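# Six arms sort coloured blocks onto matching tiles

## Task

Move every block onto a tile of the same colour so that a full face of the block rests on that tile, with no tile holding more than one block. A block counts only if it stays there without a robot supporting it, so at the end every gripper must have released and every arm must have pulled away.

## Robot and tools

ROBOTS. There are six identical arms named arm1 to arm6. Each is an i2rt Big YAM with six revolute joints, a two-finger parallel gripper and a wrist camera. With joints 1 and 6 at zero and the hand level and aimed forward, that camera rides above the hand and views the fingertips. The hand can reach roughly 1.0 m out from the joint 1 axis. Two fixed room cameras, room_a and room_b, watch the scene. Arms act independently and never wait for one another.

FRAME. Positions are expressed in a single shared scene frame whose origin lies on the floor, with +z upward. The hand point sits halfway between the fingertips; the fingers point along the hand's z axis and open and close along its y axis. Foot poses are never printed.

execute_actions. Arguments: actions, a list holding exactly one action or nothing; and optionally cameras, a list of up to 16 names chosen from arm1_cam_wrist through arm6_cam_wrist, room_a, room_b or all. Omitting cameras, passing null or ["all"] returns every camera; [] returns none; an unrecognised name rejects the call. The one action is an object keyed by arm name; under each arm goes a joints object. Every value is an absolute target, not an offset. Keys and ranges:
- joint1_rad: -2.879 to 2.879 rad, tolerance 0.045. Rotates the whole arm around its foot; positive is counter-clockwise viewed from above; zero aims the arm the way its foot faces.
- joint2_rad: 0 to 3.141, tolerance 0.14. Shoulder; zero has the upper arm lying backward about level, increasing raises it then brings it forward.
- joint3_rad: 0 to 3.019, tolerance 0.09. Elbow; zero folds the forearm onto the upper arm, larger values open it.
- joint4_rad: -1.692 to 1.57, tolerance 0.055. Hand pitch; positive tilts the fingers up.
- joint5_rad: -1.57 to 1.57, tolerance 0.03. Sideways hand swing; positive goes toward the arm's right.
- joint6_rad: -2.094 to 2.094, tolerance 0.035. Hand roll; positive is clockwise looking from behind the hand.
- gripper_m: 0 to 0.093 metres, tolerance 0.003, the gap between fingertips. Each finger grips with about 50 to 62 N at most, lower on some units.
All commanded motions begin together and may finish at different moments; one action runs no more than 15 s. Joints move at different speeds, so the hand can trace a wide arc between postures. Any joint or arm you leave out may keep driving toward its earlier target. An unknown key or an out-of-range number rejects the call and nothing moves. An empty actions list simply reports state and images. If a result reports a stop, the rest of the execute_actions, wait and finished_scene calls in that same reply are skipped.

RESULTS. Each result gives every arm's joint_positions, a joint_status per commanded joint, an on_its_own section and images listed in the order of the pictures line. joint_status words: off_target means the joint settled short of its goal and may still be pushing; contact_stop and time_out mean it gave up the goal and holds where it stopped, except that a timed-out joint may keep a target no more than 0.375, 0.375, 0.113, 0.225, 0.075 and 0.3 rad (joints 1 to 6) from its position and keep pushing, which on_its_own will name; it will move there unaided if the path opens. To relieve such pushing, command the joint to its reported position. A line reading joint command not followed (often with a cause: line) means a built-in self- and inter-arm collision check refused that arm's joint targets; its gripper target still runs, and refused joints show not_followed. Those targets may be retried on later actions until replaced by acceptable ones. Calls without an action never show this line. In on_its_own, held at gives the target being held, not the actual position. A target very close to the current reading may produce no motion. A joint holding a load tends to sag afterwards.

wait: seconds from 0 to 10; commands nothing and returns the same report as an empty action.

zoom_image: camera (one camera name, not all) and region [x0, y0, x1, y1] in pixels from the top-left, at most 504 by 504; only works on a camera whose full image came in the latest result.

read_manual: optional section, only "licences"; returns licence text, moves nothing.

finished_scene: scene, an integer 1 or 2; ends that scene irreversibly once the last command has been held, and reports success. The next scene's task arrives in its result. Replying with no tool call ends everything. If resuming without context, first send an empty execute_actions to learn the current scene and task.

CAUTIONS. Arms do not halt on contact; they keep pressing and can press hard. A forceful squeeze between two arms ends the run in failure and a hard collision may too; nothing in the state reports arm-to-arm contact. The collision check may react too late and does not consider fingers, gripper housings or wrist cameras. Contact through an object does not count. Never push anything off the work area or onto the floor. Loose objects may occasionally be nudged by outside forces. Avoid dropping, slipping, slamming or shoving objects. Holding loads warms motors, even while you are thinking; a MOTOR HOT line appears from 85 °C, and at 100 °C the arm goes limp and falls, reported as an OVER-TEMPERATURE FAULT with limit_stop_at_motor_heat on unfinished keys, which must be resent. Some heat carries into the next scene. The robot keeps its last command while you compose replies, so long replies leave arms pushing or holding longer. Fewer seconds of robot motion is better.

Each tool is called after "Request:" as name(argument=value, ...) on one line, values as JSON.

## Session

Request:
execute_actions(actions=[])

Scene clock: 0.00 s.
Motor temperatures (°C, as the motors report them): arm1=[21 26 27 21 19 19] | arm2=[20 27 26 19 21 20] | arm3=[20 22 23 19 20 19] | arm4=[20 24 27 21 19 19] | arm5=[21 24 28 20 21 21] | arm6=[19 23 22 20 21 19]
arm1.joint_positions: joint1_rad=-0.431 joint2_rad=+0.441 joint3_rad=+1.663 joint4_rad=-1.367 joint5_rad=-0.022 joint6_rad=-0.730 gripper_m=+0.094
arm1.joint_status: not commanded
arm1.hand: x=-0.0034 y=-0.0578 z=+1.3283 quat_wxyz=(-0.620, +0.654, -0.387, -0.195) (m; scene frame)
arm2.joint_positions: joint1_rad=-0.493 joint2_rad=+0.322 joint3_rad=+1.617 joint4_rad=-1.423 joint5_rad=-0.167 joint6_rad=-0.498 gripper_m=+0.095
arm2.joint_status: not commanded
arm2.hand: x=+1.1072 y=-0.3504 z=+1.3331 quat_wxyz=(-0.658, +0.341, -0.671, +0.009) (m; scene frame)
arm3.joint_positions: joint1_rad=+0.782 joint2_rad=+0.370 joint3_rad=+1.464 joint4_rad=-1.380 joint5_rad=-0.145 joint6_rad=-0.080 gripper_m=+0.094
arm3.joint_status: not commanded
arm3.hand: x=-0.2241 y=+0.9484 z=+1.2299 quat_wxyz=(-0.399, -0.583, -0.548, +0.448) (m; scene frame)
arm4.joint_positions: joint1_rad=-0.368 joint2_rad=+0.585 joint3_rad=+1.618 joint4_rad=-1.567 joint5_rad=+0.279 joint6_rad=-0.116 gripper_m=+0.095
arm4.joint_status: not commanded
arm4.hand: x=-1.1147 y=-0.8378 z=+1.3004 quat_wxyz=(-0.139, -0.739, -0.449, +0.482) (m; scene frame)
arm5.joint_positions: joint1_rad=-0.176 joint2_rad=+0.390 joint3_rad=+1.464 joint4_rad=-1.136 joint5_rad=-0.061 joint6_rad=+0.308 gripper_m=+0.094
arm5.joint_status: not commanded
arm5.hand: x=+1.3767 y=-1.5824 z=+1.2770 quat_wxyz=(-0.686, -0.224, -0.692, -0.006) (m; scene frame)
arm6.joint_positions: joint1_rad=-0.612 joint2_rad=+0.297 joint3_rad=+1.321 joint4_rad=-1.159 joint5_rad=+0.251 joint6_rad=-0.556 gripper_m=+0.095
arm6.joint_status: not commanded
arm6.hand: x=-0.9853 y=+1.7827 z=+1.2781 quat_wxyz=(-0.656, +0.342, -0.669, +0.075) (m; scene frame)
pictures: arm1_cam_wrist, arm2_cam_wrist, arm3_cam_wrist, arm4_cam_wrist, arm5_cam_wrist, arm6_cam_wrist, room_a, room_b
Images, in order (width x height): arm1_cam_wrist 504x504, arm2_cam_wrist 504x504, arm3_cam_wrist 504x504, arm4_cam_wrist 504x504, arm5_cam_wrist 504x504, arm6_cam_wrist 504x504, room_a 504x504, room_b 504x504.

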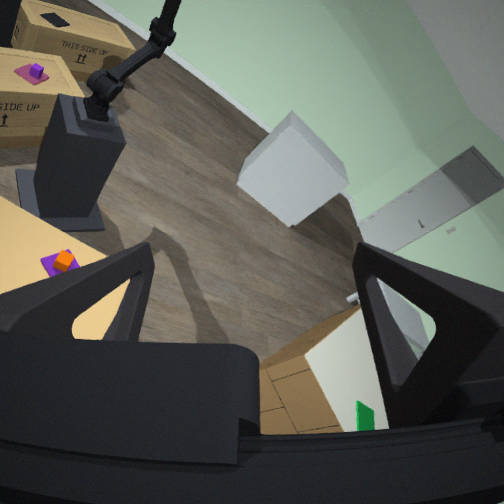

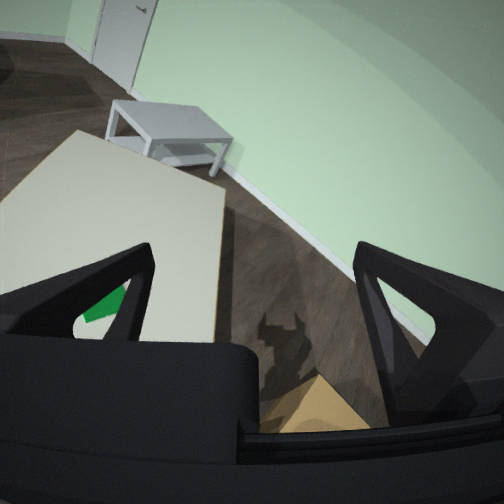

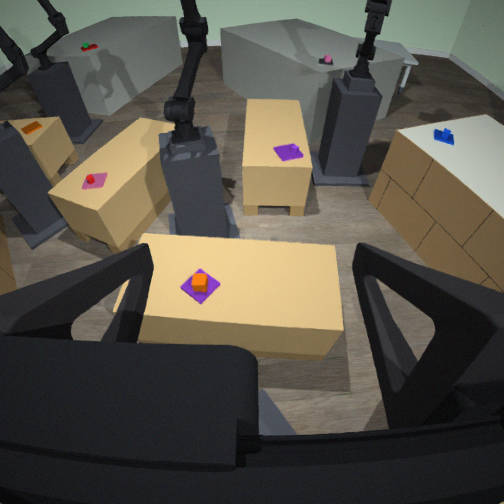

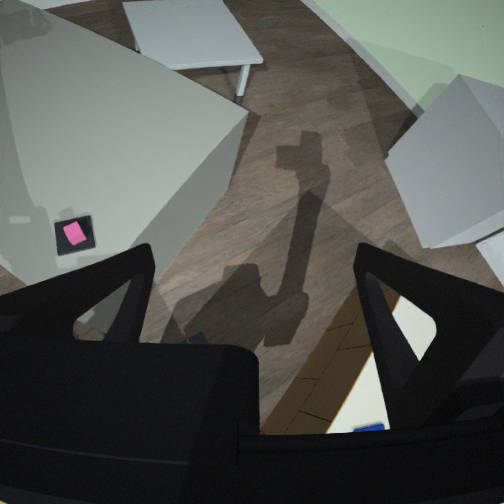

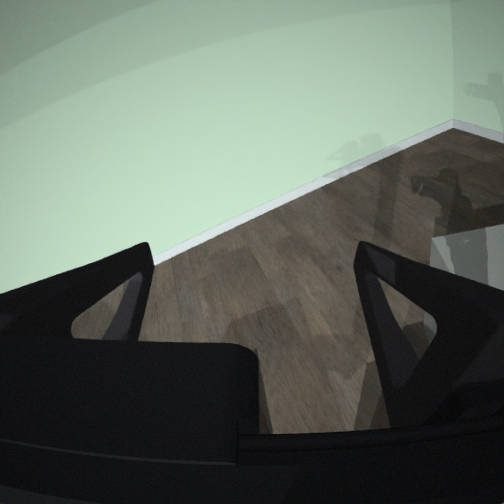

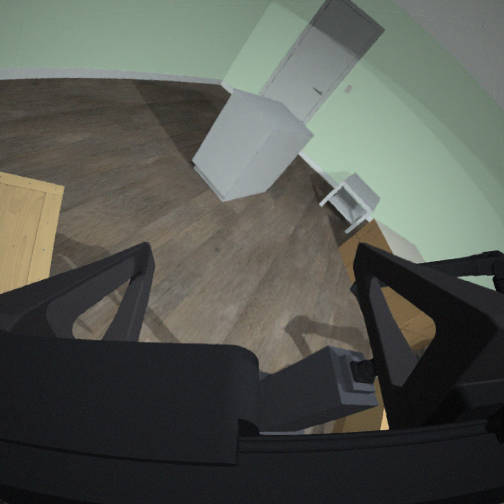

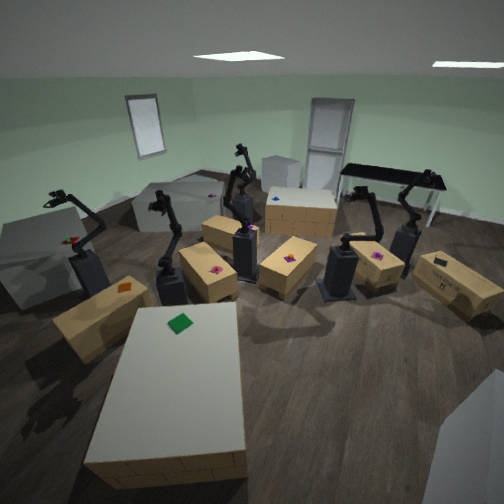

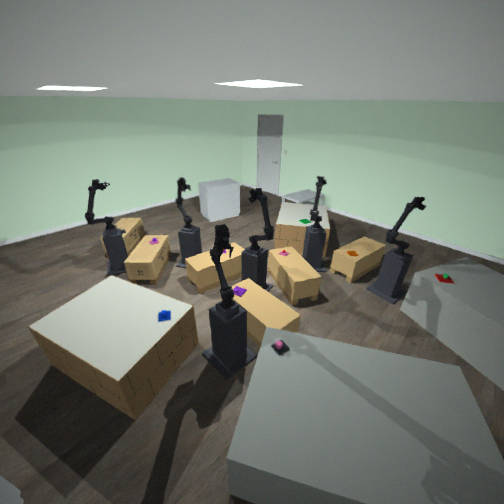

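Request:
zoom_image(camera="room_a", region=[0, 170, 260, 350])

Request:
zoom_image(camera="room_a", region=[230, 170, 504, 330])

Request:
zoom_image(camera="room_b", region=[80, 190, 320, 370])

Request:
zoom_image(camera="room_b", region=[250, 190, 500, 330])

Request:
zoom_image(camera="arm3_cam_wrist", region=[0, 20, 504, 320])

Region (0, 170, 260, 350) of room_a's 504x504 image, scaled by 1.938, with more detail than that image has; it fills the top 349 rows of this view, and the rest is white.

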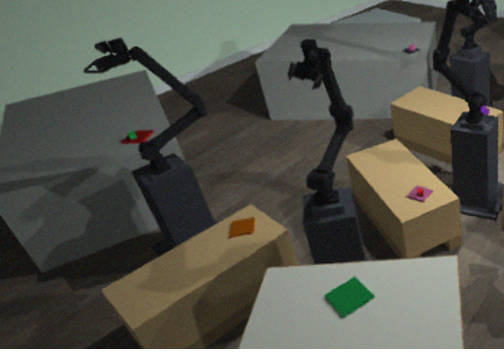

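Region (230, 170, 504, 330) of room_a's 504x504 image, scaled by 1.839, with more detail than that image has; it fills the top 294 rows of this view, and the rest is white.

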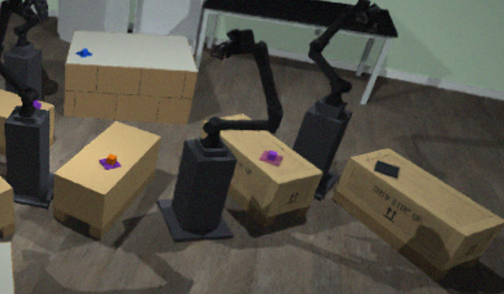

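Region (80, 190, 320, 370) of room_b's 504x504 image, scaled by 2.100, with more detail than that image has; it fills the top 378 rows of this view, and the rest is white.

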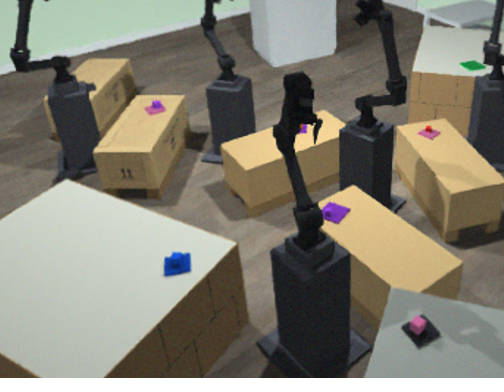

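Region (250, 190, 500, 330) of room_b's 504x504 image, scaled by 2.016, with more detail than that image has; it fills the top 282 rows of this view, and the rest is white.

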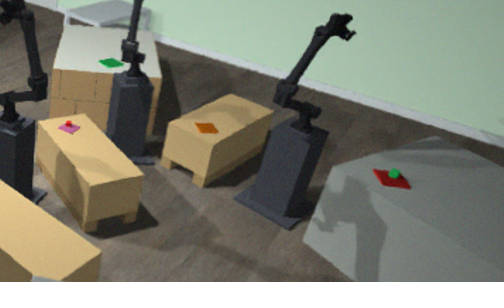

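Region (0, 20, 504, 320) of arm3_cam_wrist's 504x504 image, scaled by 1.000; it fills the top 300 rows of this view, and the rest is white.

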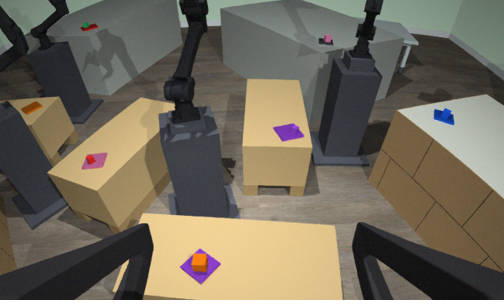

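Request:
zoom_image(camera="arm3_cam_wrist", region=[240, 110, 340, 190])

Request:
zoom_image(camera="arm3_cam_wrist", region=[400, 100, 500, 170])

Request:
zoom_image(camera="room_b", region=[140, 270, 300, 360])

Region (240, 110, 340, 190) of arm3_cam_wrist's 504x504 image, scaled by 5.040, with more detail than that image has; it fills the top 403 rows of this view, and the rest is white.

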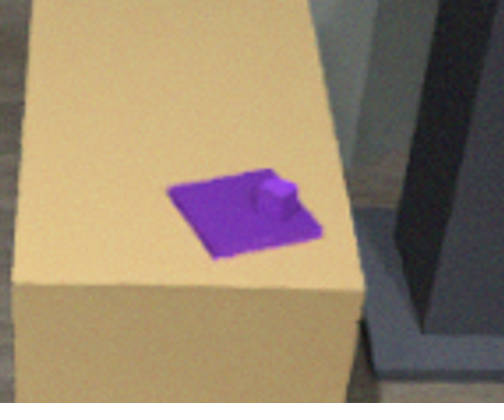

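Region (400, 100, 500, 170) of arm3_cam_wrist's 504x504 image, scaled by 5.040, with more detail than that image has; it fills the top 353 rows of this view, and the rest is white.

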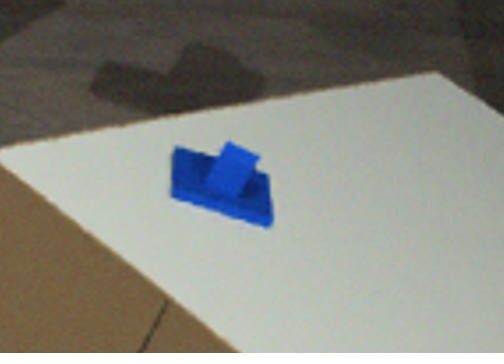

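Region (140, 270, 300, 360) of room_b's 504x504 image, scaled by 3.150, with more detail than that image has; it fills the top 284 rows of this view, and the rest is white.

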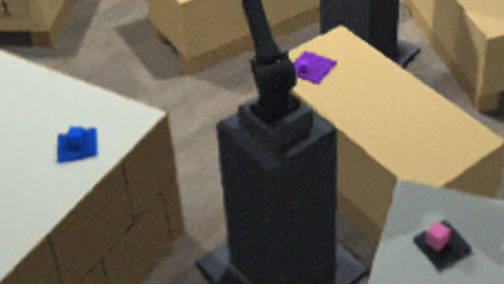

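Request:
execute_actions(actions=[{"arm1": {"joints": {"joint1_rad": -0.13, "joint2_rad": 2.02, "joint3_rad": 1.63, "joint4_rad": -1.165, "joint5_rad": 0, "joint6_rad": 0}}, "arm2": {"joints": {"joint1_rad": 2.14, "joint2_rad": 2.03, "joint3_rad": 1.755, "joint4_rad": -1.27, "joint5_rad": 0, "joint6_rad": 0}}, "arm3": {"joints": {"joint1_rad": -1.2, "joint2_rad": 1.91, "joint3_rad": 1.55, "joint4_rad": -1.185, "joint5_rad": 0, "joint6_rad": 0}}, "arm4": {"joints": {"joint1_rad": 0.045, "joint2_rad": 1.85, "joint3_rad": 1.68, "joint4_rad": -1.375, "joint5_rad": 0, "joint6_rad": 0}}, "arm5": {"joints": {"joint1_rad": -1.7, "joint2_rad": 1.775, "joint3_rad": 1.85, "joint4_rad": -1.62, "joint5_rad": 0, "joint6_rad": 0}}}])

Scene clock: 93.80 s.
Motor temperatures (°C, as the motors report them): arm1=[21 26 28 21 19 19] | arm2=[20 27 26 19 21 20] | arm3=[20 22 24 19 20 19] | arm4=[20 23 29 21 19 19] | arm5=[21 24 29 20 21 21] | arm6=[19 23 24 20 21 19]
arm1.joint_positions: joint1_rad=-0.137 joint2_rad=+2.023 joint3_rad=+1.621 joint4_rad=-1.164 joint5_rad=-0.003 joint6_rad=-0.007 gripper_m=+0.094
arm1.joint_status: all done
arm1.hand: x=-0.0443 y=+0.4550 z=+0.6916 quat_wxyz=(+0.002, +0.724, -0.690, +0.002) (m; scene frame)
arm2.joint_positions: joint1_rad=+2.150 joint2_rad=+2.037 joint3_rad=+1.745 joint4_rad=-1.270 joint5_rad=-0.001 joint6_rad=-0.010 gripper_m=+0.095
arm2.joint_status: all done
arm2.hand: x=+0.4771 y=-0.2625 z=+0.7662 quat_wxyz=(+0.005, +0.995, -0.099, -0.006) (m; scene frame)
arm3.joint_positions: joint1_rad=-1.206 joint2_rad=+1.924 joint3_rad=+1.535 joint4_rad=-1.179 joint5_rad=+0.000 joint6_rad=-0.010 gripper_m=+0.094
arm3.joint_status: all done
arm3.hand: x=-0.6688 y=+1.4036 z=+0.6955 quat_wxyz=(+0.002, -0.948, +0.319, -0.003) (m; scene frame)
arm4.joint_positions: joint1_rad=+0.037 joint2_rad=+1.851 joint3_rad=+1.678 joint4_rad=-1.383 joint5_rad=+0.003 joint6_rad=-0.009 gripper_m=+0.095
arm4.joint_status: all done
arm4.hand: x=-1.0206 y=-1.2972 z=+0.8634 quat_wxyz=(-0.009, -0.713, -0.701, +0.002) (m; scene frame)
arm5.joint_positions: joint1_rad=-1.697 joint2_rad=+1.787 joint3_rad=+1.828 joint4_rad=-1.606 joint5_rad=+0.000 joint6_rad=+0.012 gripper_m=+0.094
arm5.joint_status: all done
arm5.hand: x=+1.0871 y=-2.0689 z=+0.8690 quat_wxyz=(+0.000, -0.813, -0.582, -0.003) (m; scene frame)
arm6.joint_positions: joint1_rad=-0.612 joint2_rad=+0.297 joint3_rad=+1.321 joint4_rad=-1.159 joint5_rad=+0.251 joint6_rad=-0.556 gripper_m=+0.095
arm6.joint_status: not commanded
arm6.hand: x=-0.9853 y=+1.7827 z=+1.2781 quat_wxyz=(-0.656, +0.342, -0.669, +0.075) (m; scene frame)
pictures: arm1_cam_wrist, arm2_cam_wrist, arm3_cam_wrist, arm4_cam_wrist, arm5_cam_wrist, arm6_cam_wrist, room_a, room_b
Images, in order (width x height): arm1_cam_wrist 504x504, arm2_cam_wrist 504x504, arm3_cam_wrist 504x504, arm4_cam_wrist 504x504, arm5_cam_wrist 504x504, arm6_cam_wrist 504x504, room_a 504x504, room_b 504x504.

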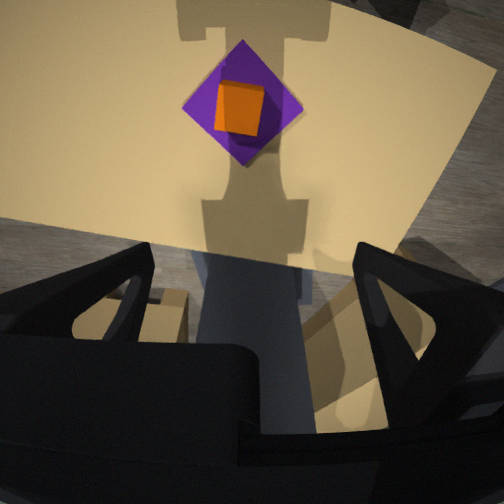

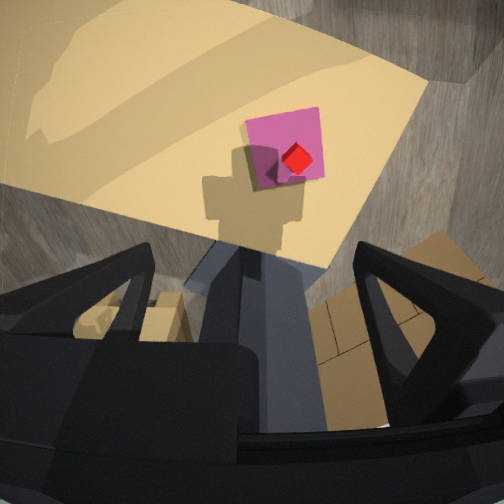

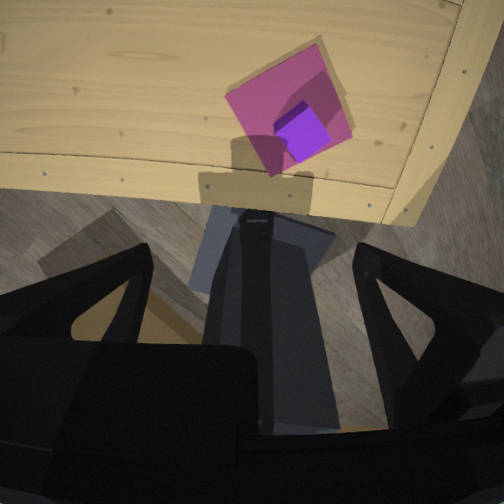

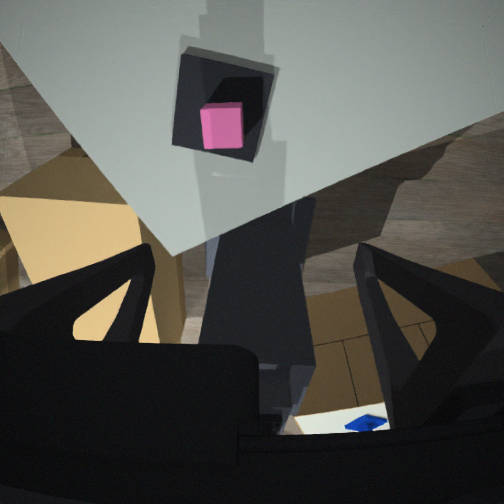

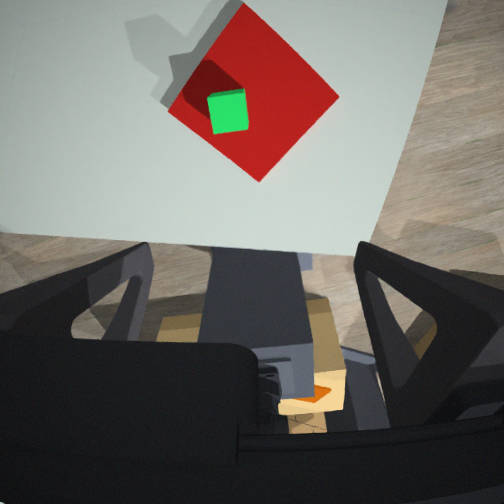

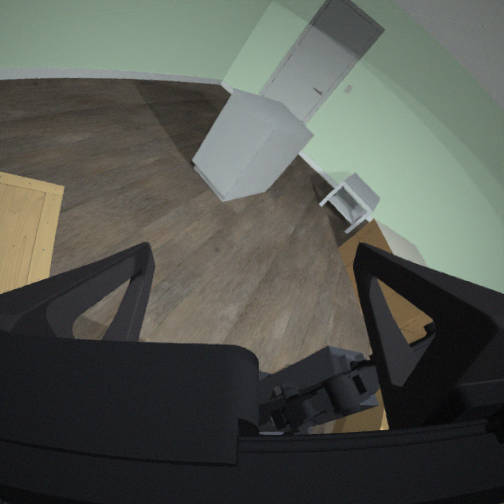

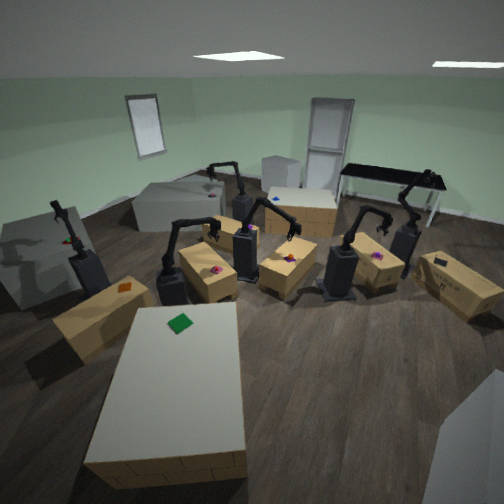

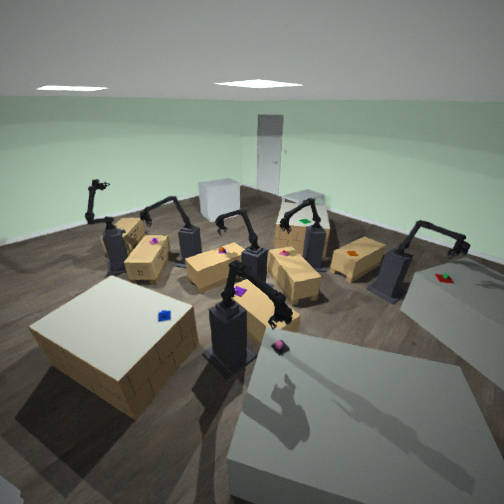

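All blocks are in view. Let me zoom for precise corners.

Request:
zoom_image(camera="arm1_cam_wrist", region=[170, 30, 320, 180])

Request:
zoom_image(camera="arm2_cam_wrist", region=[230, 90, 350, 210])

Request:
zoom_image(camera="arm3_cam_wrist", region=[215, 30, 365, 180])

Request:
zoom_image(camera="arm4_cam_wrist", region=[150, 35, 300, 185])

Request:
zoom_image(camera="arm5_cam_wrist", region=[155, 0, 345, 190])

Region (170, 30, 320, 180) of arm1_cam_wrist's 504x504 image, scaled by 3.360, with more detail than that image has.

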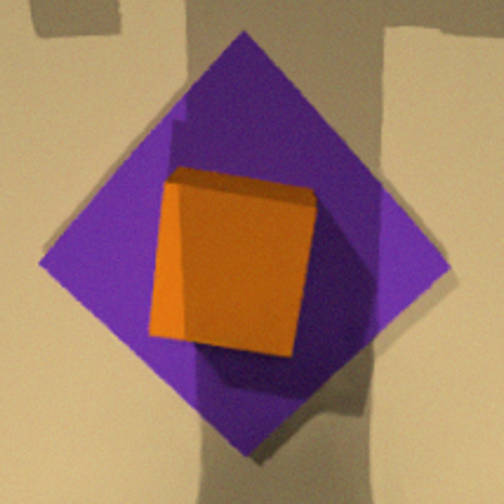

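Region (230, 90, 350, 210) of arm2_cam_wrist's 504x504 image, scaled by 4.200, with more detail than that image has.

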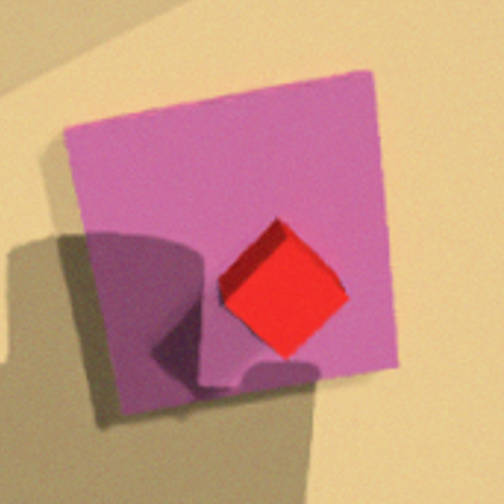

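Region (215, 30, 365, 180) of arm3_cam_wrist's 504x504 image, scaled by 3.360, with more detail than that image has.

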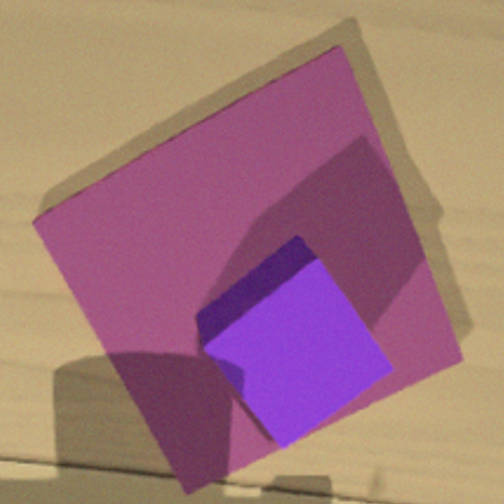

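Region (150, 35, 300, 185) of arm4_cam_wrist's 504x504 image, scaled by 3.360, with more detail than that image has.

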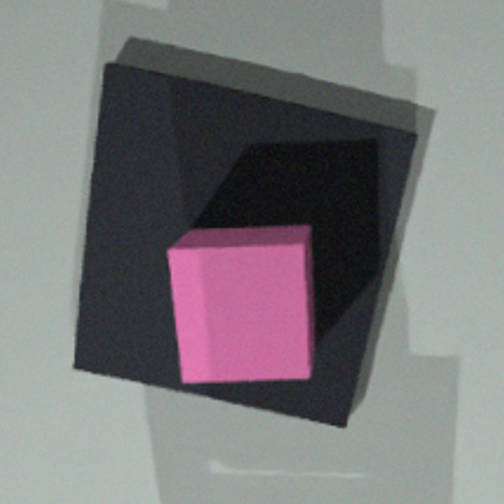

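Region (155, 0, 345, 190) of arm5_cam_wrist's 504x504 image, scaled by 2.653, with more detail than that image has.

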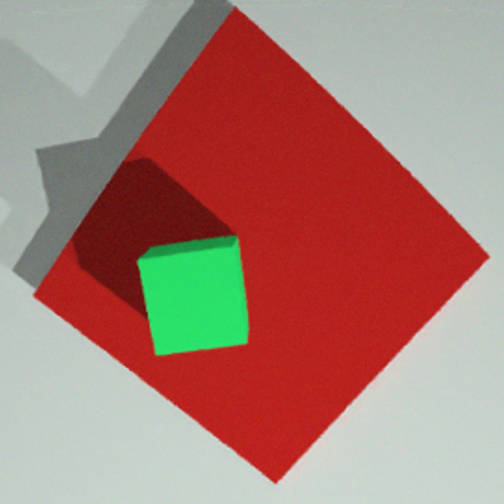

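Request:
execute_actions(actions=[{"arm1": {"joints": {"joint1_rad": -0.112, "joint2_rad": 2.255, "joint3_rad": 1.658, "joint4_rad": -0.955, "joint6_rad": 0.175}}, "arm2": {"joints": {"joint1_rad": 2.045, "joint2_rad": 2.238, "joint3_rad": 1.455, "joint4_rad": -0.78, "joint6_rad": 0.625}}, "arm3": {"joints": {"joint1_rad": -1.307, "joint2_rad": 2.105, "joint3_rad": 1.445, "joint4_rad": -0.898, "joint6_rad": -0.79}}, "arm4": {"joints": {"joint1_rad": 0.1, "joint2_rad": 1.995, "joint3_rad": 1.57, "joint4_rad": -1.14, "joint6_rad": 0.02}}, "arm5": {"joints": {"joint1_rad": -1.655, "joint2_rad": 1.88, "joint3_rad": 1.70, "joint4_rad": -1.38, "joint6_rad": -0.07}}}], cameras=["arm1_cam_wrist", "arm2_cam_wrist", "arm3_cam_wrist", "arm4_cam_wrist", "arm5_cam_wrist"])

Scene clock: 171.90 s.
Motor temperatures (°C, as the motors report them): arm1=[21 29 30 21 19 19] | arm2=[20 29 29 19 21 20] | arm3=[20 24 26 19 20 19] | arm4=[20 26 31 21 19 19] | arm5=[21 26 30 20 21 21] | arm6=[19 22 24 20 21 19]
arm1.joint_positions: joint1_rad=-0.118 joint2_rad=+2.252 joint3_rad=+1.638 joint4_rad=-0.963 joint5_rad=-0.003 joint6_rad=+0.167 gripper_m=+0.094
arm1.joint_status: all done
arm1.hand: x=-0.0567 y=+0.4755 z=+0.5608 quat_wxyz=(+0.006, +0.668, -0.744, +0.007) (m; scene frame)
arm2.joint_positions: joint1_rad=+2.034 joint2_rad=+2.267 joint3_rad=+1.427 joint4_rad=-0.795 joint5_rad=-0.001 joint6_rad=+0.615 gripper_m=+0.095
arm2.joint_status: all done
arm2.hand: x=+0.5565 y=-0.2158 z=+0.5307 quat_wxyz=(+0.001, +0.891, -0.452, +0.032) (m; scene frame)
arm3.joint_positions: joint1_rad=-1.311 joint2_rad=+2.126 joint3_rad=+1.422 joint4_rad=-0.907 joint5_rad=+0.000 joint6_rad=-0.777 gripper_m=+0.094
arm3.joint_status: all done
arm3.hand: x=-0.6208 y=+1.4418 z=+0.5479 quat_wxyz=(-0.014, -1.000, -0.007, -0.019) (m; scene frame)
arm4.joint_positions: joint1_rad=+0.101 joint2_rad=+1.993 joint3_rad=+1.568 joint4_rad=-1.157 joint5_rad=+0.002 joint6_rad=+0.011 gripper_m=+0.095
arm4.joint_status: all done
arm4.hand: x=-0.9819 y=-1.3096 z=+0.7447 quat_wxyz=(+0.000, -0.697, -0.717, -0.007) (m; scene frame)
arm5.joint_positions: joint1_rad=-1.652 joint2_rad=+1.899 joint3_rad=+1.690 joint4_rad=-1.396 joint5_rad=+0.000 joint6_rad=-0.058 gripper_m=+0.094
arm5.joint_status: all done
arm5.hand: x=+1.1058 y=-2.0953 z=+0.7553 quat_wxyz=(+0.011, -0.778, -0.627, -0.019) (m; scene frame)
arm6.joint_positions: joint1_rad=-0.612 joint2_rad=+0.297 joint3_rad=+1.321 joint4_rad=-1.159 joint5_rad=+0.251 joint6_rad=-0.556 gripper_m=+0.095
arm6.joint_status: not commanded
arm6.hand: x=-0.9853 y=+1.7827 z=+1.2781 quat_wxyz=(-0.656, +0.342, -0.669, +0.075) (m; scene frame)
pictures: arm1_cam_wrist, arm2_cam_wrist, arm3_cam_wrist, arm4_cam_wrist, arm5_cam_wrist
Images, in order (width x height): arm1_cam_wrist 504x504, arm2_cam_wrist 504x504, arm3_cam_wrist 504x504, arm4_cam_wrist 504x504, arm5_cam_wrist 504x504.

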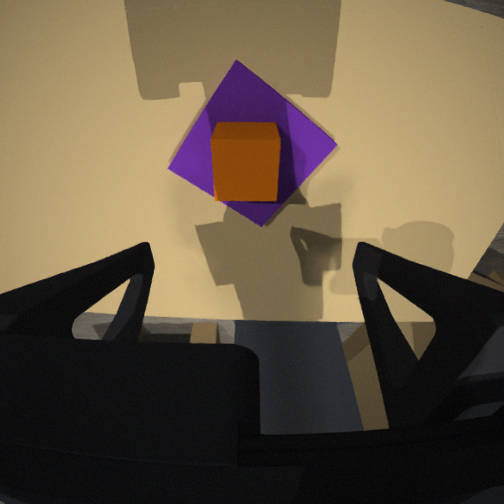

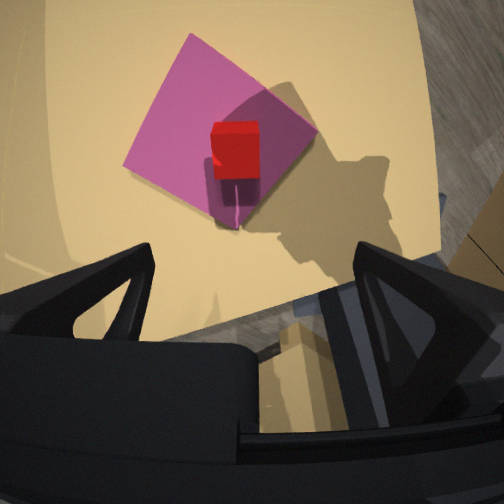

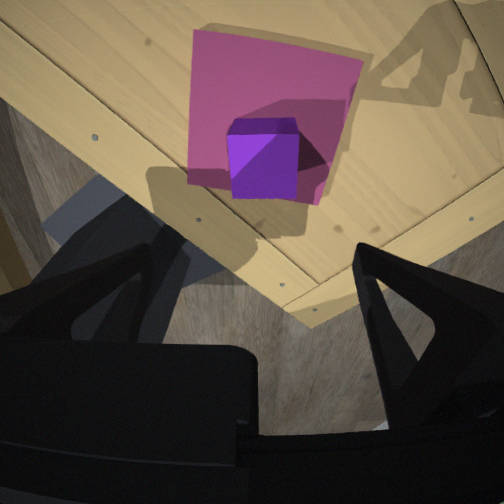

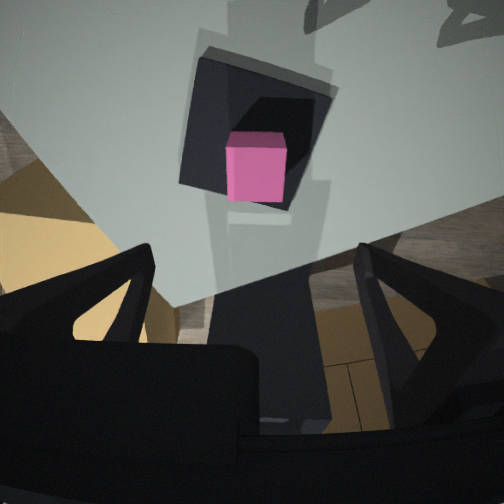

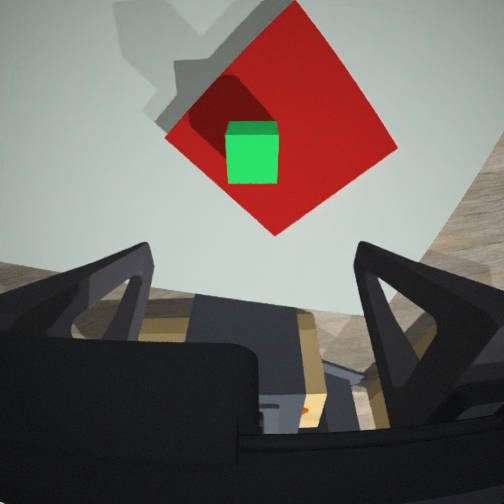

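Request:
execute_actions(actions=[], cameras=["arm1_cam_wrist", "arm2_cam_wrist", "arm3_cam_wrist", "arm4_cam_wrist", "arm5_cam_wrist"])

Request:
zoom_image(camera="arm1_cam_wrist", region=[160, 50, 350, 240])

Request:
zoom_image(camera="arm2_cam_wrist", region=[115, 25, 325, 235])

Request:
zoom_image(camera="arm3_cam_wrist", region=[180, 20, 370, 210])

Request:
zoom_image(camera="arm4_cam_wrist", region=[170, 45, 340, 215])

Request:
zoom_image(camera="arm5_cam_wrist", region=[160, 0, 400, 240])

Scene clock: 177.57 s.
Motor temperatures (°C, as the motors report them): arm1=[21 29 30 21 19 19] | arm2=[20 29 29 19 21 20] | arm3=[20 24 26 19 20 19] | arm4=[20 26 30 21 19 19] | arm5=[21 26 30 20 21 21] | arm6=[19 22 24 20 21 19]
arm1.joint_positions: joint1_rad=-0.118 joint2_rad=+2.252 joint3_rad=+1.638 joint4_rad=-0.963 joint5_rad=-0.003 joint6_rad=+0.167 gripper_m=+0.094
arm1.joint_status: all done
arm1.hand: x=-0.0567 y=+0.4755 z=+0.5608 quat_wxyz=(+0.006, +0.668, -0.744, +0.007) (m; scene frame)
arm2.joint_positions: joint1_rad=+2.034 joint2_rad=+2.267 joint3_rad=+1.427 joint4_rad=-0.795 joint5_rad=-0.001 joint6_rad=+0.615 gripper_m=+0.095
arm2.joint_status: all done
arm2.hand: x=+0.5565 y=-0.2158 z=+0.5307 quat_wxyz=(+0.001, +0.891, -0.452, +0.032) (m; scene frame)
arm3.joint_positions: joint1_rad=-1.311 joint2_rad=+2.126 joint3_rad=+1.422 joint4_rad=-0.907 joint5_rad=+0.000 joint6_rad=-0.777 gripper_m=+0.094
arm3.joint_status: all done
arm3.hand: x=-0.6208 y=+1.4418 z=+0.5479 quat_wxyz=(-0.014, -1.000, -0.007, -0.019) (m; scene frame)
arm4.joint_positions: joint1_rad=+0.101 joint2_rad=+1.993 joint3_rad=+1.568 joint4_rad=-1.157 joint5_rad=+0.002 joint6_rad=+0.011 gripper_m=+0.095
arm4.joint_status: all done
arm4.hand: x=-0.9819 y=-1.3096 z=+0.7447 quat_wxyz=(+0.000, -0.697, -0.717, -0.007) (m; scene frame)
arm5.joint_positions: joint1_rad=-1.652 joint2_rad=+1.899 joint3_rad=+1.690 joint4_rad=-1.396 joint5_rad=+0.000 joint6_rad=-0.058 gripper_m=+0.094
arm5.joint_status: all done
arm5.hand: x=+1.1058 y=-2.0953 z=+0.7553 quat_wxyz=(+0.011, -0.778, -0.627, -0.019) (m; scene frame)
arm6.joint_positions: joint1_rad=-0.612 joint2_rad=+0.297 joint3_rad=+1.321 joint4_rad=-1.159 joint5_rad=+0.251 joint6_rad=-0.556 gripper_m=+0.095
arm6.joint_status: not commanded
arm6.hand: x=-0.9853 y=+1.7827 z=+1.2781 quat_wxyz=(-0.656, +0.342, -0.669, +0.075) (m; scene frame)
pictures: arm1_cam_wrist, arm2_cam_wrist, arm3_cam_wrist, arm4_cam_wrist, arm5_cam_wrist
Images, in order (width x height): arm1_cam_wrist 504x504, arm2_cam_wrist 504x504, arm3_cam_wrist 504x504, arm4_cam_wrist 504x504, arm5_cam_wrist 504x504.

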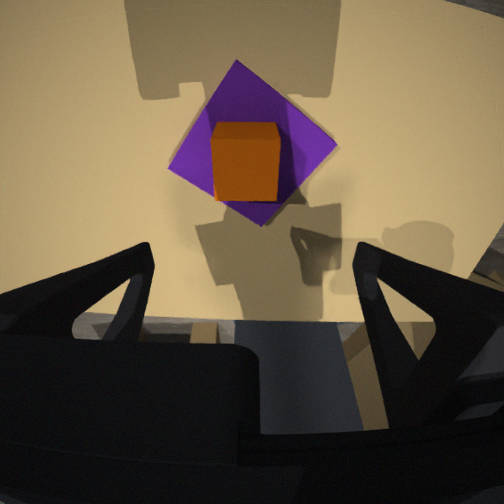

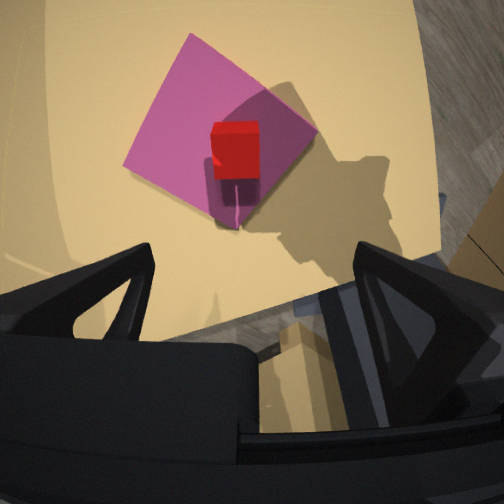

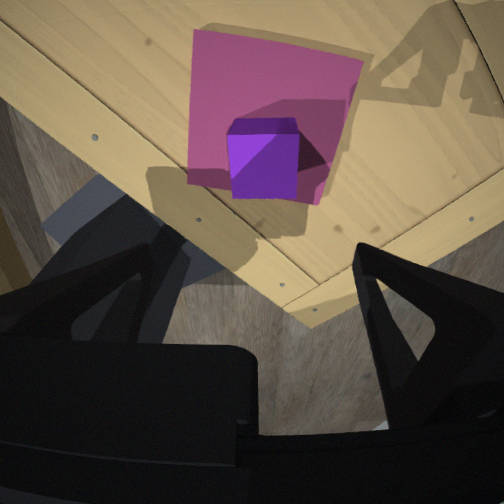

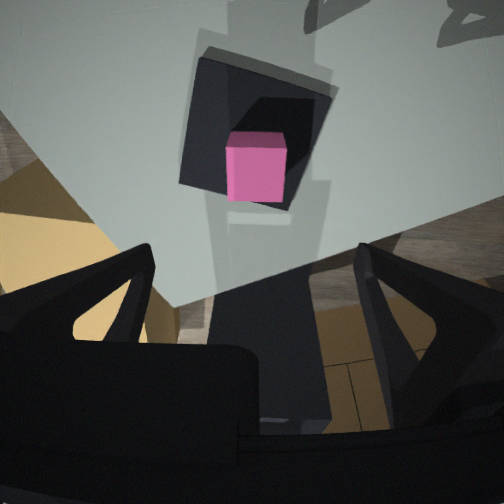

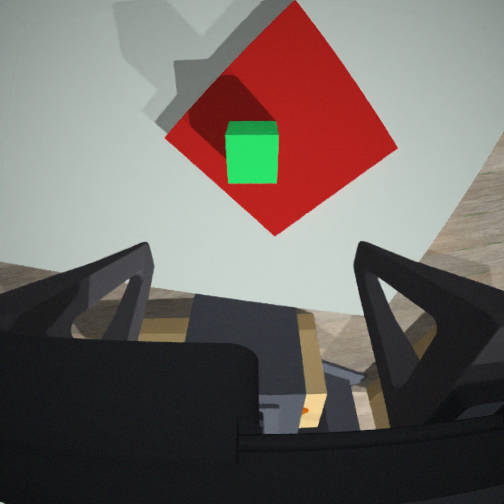

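Region (160, 50, 350, 240) of arm1_cam_wrist's 504x504 image, scaled by 2.653, with more detail than that image has.

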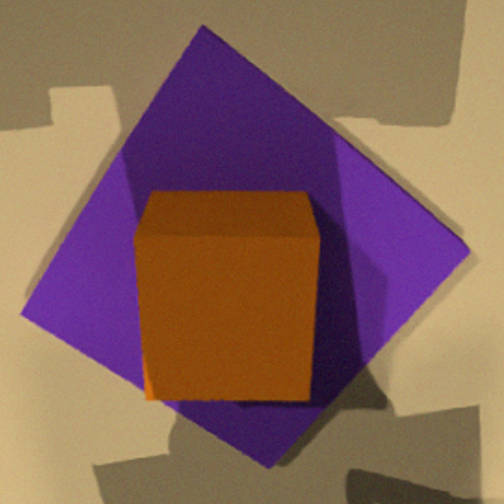

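Region (115, 25, 325, 235) of arm2_cam_wrist's 504x504 image, scaled by 2.400, with more detail than that image has.

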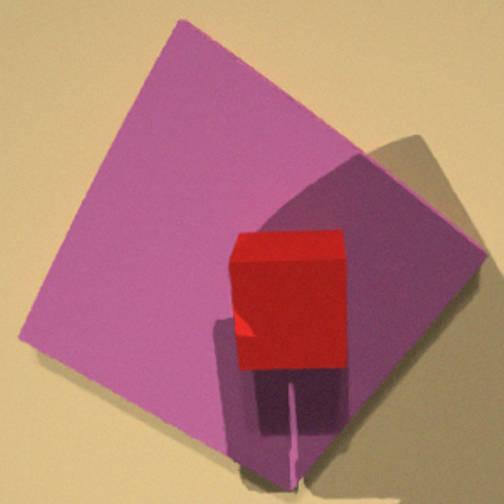

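Region (180, 20, 370, 210) of arm3_cam_wrist's 504x504 image, scaled by 2.653, with more detail than that image has.

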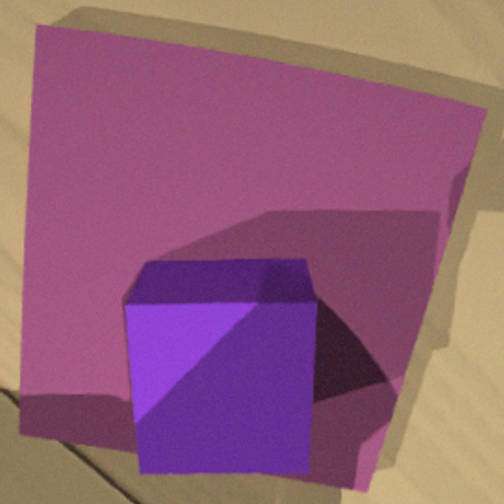

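Region (170, 45, 340, 215) of arm4_cam_wrist's 504x504 image, scaled by 2.965, with more detail than that image has.

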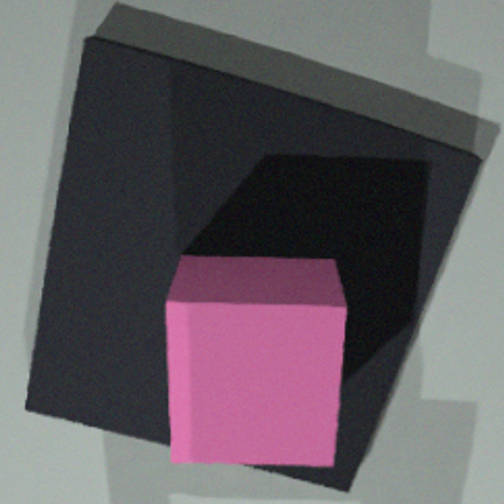

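Region (160, 0, 400, 240) of arm5_cam_wrist's 504x504 image, scaled by 2.100, with more detail than that image has.

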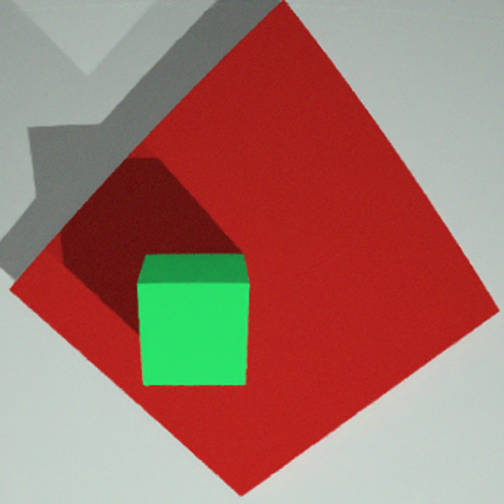

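Request:
execute_actions(actions=[{"arm1": {"joints": {"joint2_rad": 2.452, "joint3_rad": 1.678, "joint4_rad": -0.765}}, "arm2": {"joints": {"joint2_rad": 2.44, "joint3_rad": 1.495, "joint4_rad": -0.585}}, "arm3": {"joints": {"joint2_rad": 2.30, "joint4_rad": -0.667}}, "arm4": {"joints": {"joint2_rad": 2.14, "joint3_rad": 1.482, "joint4_rad": -0.90}}, "arm5": {"joints": {"joint2_rad": 1.985, "joint3_rad": 1.508, "joint4_rad": -1.05}}}], cameras=["arm1_cam_wrist", "arm2_cam_wrist", "arm3_cam_wrist", "arm4_cam_wrist", "arm5_cam_wrist"])

Scene clock: 262.40 s.
Motor temperatures (°C, as the motors report them): arm1=[21 30 30 21 19 19] | arm2=[20 31 28 19 21 20] | arm3=[20 25 25 19 20 19] | arm4=[20 27 30 21 19 19] | arm5=[21 27 30 20 21 21] | arm6=[19 22 24 20 21 19]
arm1.joint_positions: joint1_rad=-0.118 joint2_rad=+2.453 joint3_rad=+1.662 joint4_rad=-0.774 joint5_rad=-0.003 joint6_rad=+0.167 gripper_m=+0.094
arm1.joint_status: all done
arm1.hand: x=-0.0567 y=+0.4781 z=+0.4463 quat_wxyz=(+0.002, +0.668, -0.744, +0.002) (m; scene frame)
arm2.joint_positions: joint1_rad=+2.034 joint2_rad=+2.455 joint3_rad=+1.478 joint4_rad=-0.600 joint5_rad=-0.001 joint6_rad=+0.616 gripper_m=+0.095
arm2.joint_status: all done
arm2.hand: x=+0.5432 y=-0.2123 z=+0.4382 quat_wxyz=(+0.005, +0.891, -0.453, +0.004) (m; scene frame)
arm3.joint_positions: joint1_rad=-1.311 joint2_rad=+2.325 joint3_rad=+1.427 joint4_rad=-0.676 joint5_rad=+0.000 joint6_rad=-0.778 gripper_m=+0.094
arm3.joint_status: all done
arm3.hand: x=-0.6250 y=+1.4468 z=+0.4395 quat_wxyz=(-0.001, -1.000, -0.007, -0.006) (m; scene frame)
arm4.joint_positions: joint1_rad=+0.101 joint2_rad=+2.139 joint3_rad=+1.480 joint4_rad=-0.916 joint5_rad=+0.002 joint6_rad=+0.011 gripper_m=+0.095
arm4.joint_status: all done
arm4.hand: x=-0.9805 y=-1.3094 z=+0.6333 quat_wxyz=(-0.002, -0.697, -0.717, -0.005) (m; scene frame)
arm5.joint_positions: joint1_rad=-1.652 joint2_rad=+2.005 joint3_rad=+1.496 joint4_rad=-1.066 joint5_rad=+0.000 joint6_rad=-0.058 gripper_m=+0.094
arm5.joint_status: all done
arm5.hand: x=+1.1061 y=-2.0961 z=+0.6272 quat_wxyz=(+0.002, -0.779, -0.628, -0.007) (m; scene frame)
arm6.joint_positions: joint1_rad=-0.612 joint2_rad=+0.297 joint3_rad=+1.321 joint4_rad=-1.159 joint5_rad=+0.251 joint6_rad=-0.556 gripper_m=+0.095
arm6.joint_status: not commanded
arm6.hand: x=-0.9853 y=+1.7827 z=+1.2781 quat_wxyz=(-0.656, +0.342, -0.669, +0.075) (m; scene frame)
pictures: arm1_cam_wrist, arm2_cam_wrist, arm3_cam_wrist, arm4_cam_wrist, arm5_cam_wrist
Images, in order (width x height): arm1_cam_wrist 504x504, arm2_cam_wrist 504x504, arm3_cam_wrist 504x504, arm4_cam_wrist 504x504, arm5_cam_wrist 504x504.

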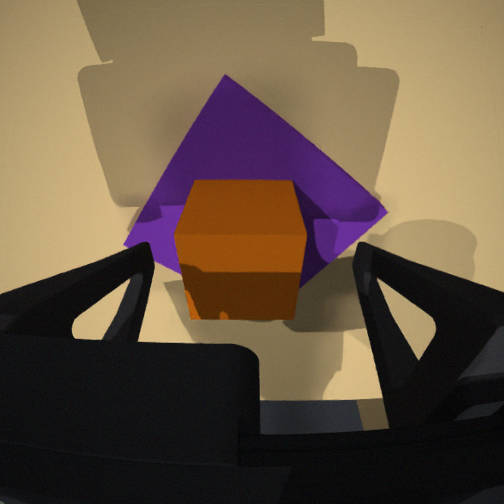

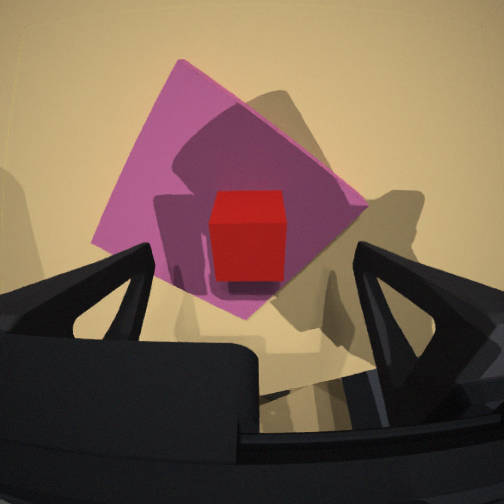

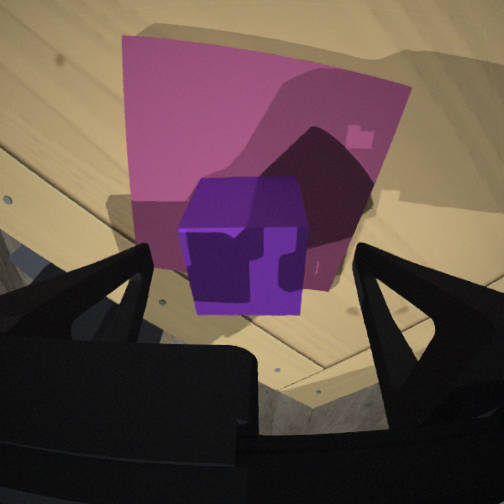

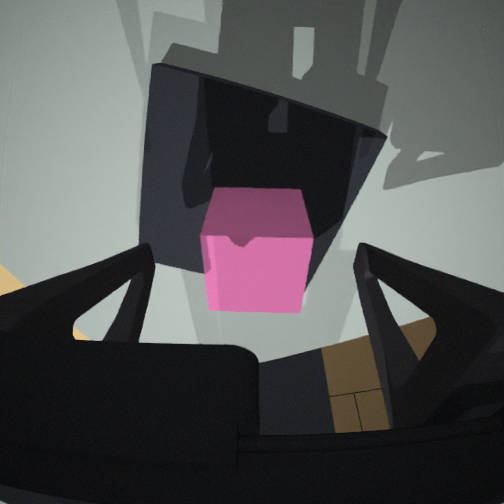

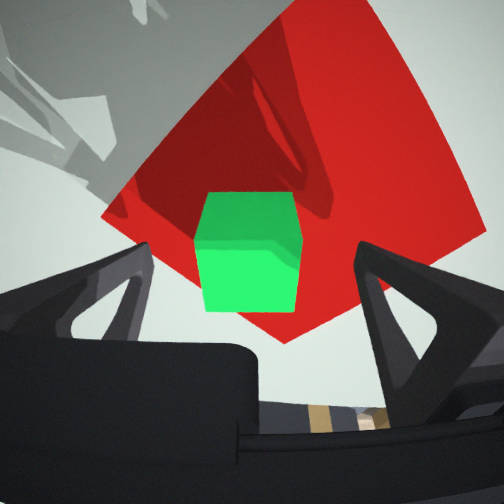

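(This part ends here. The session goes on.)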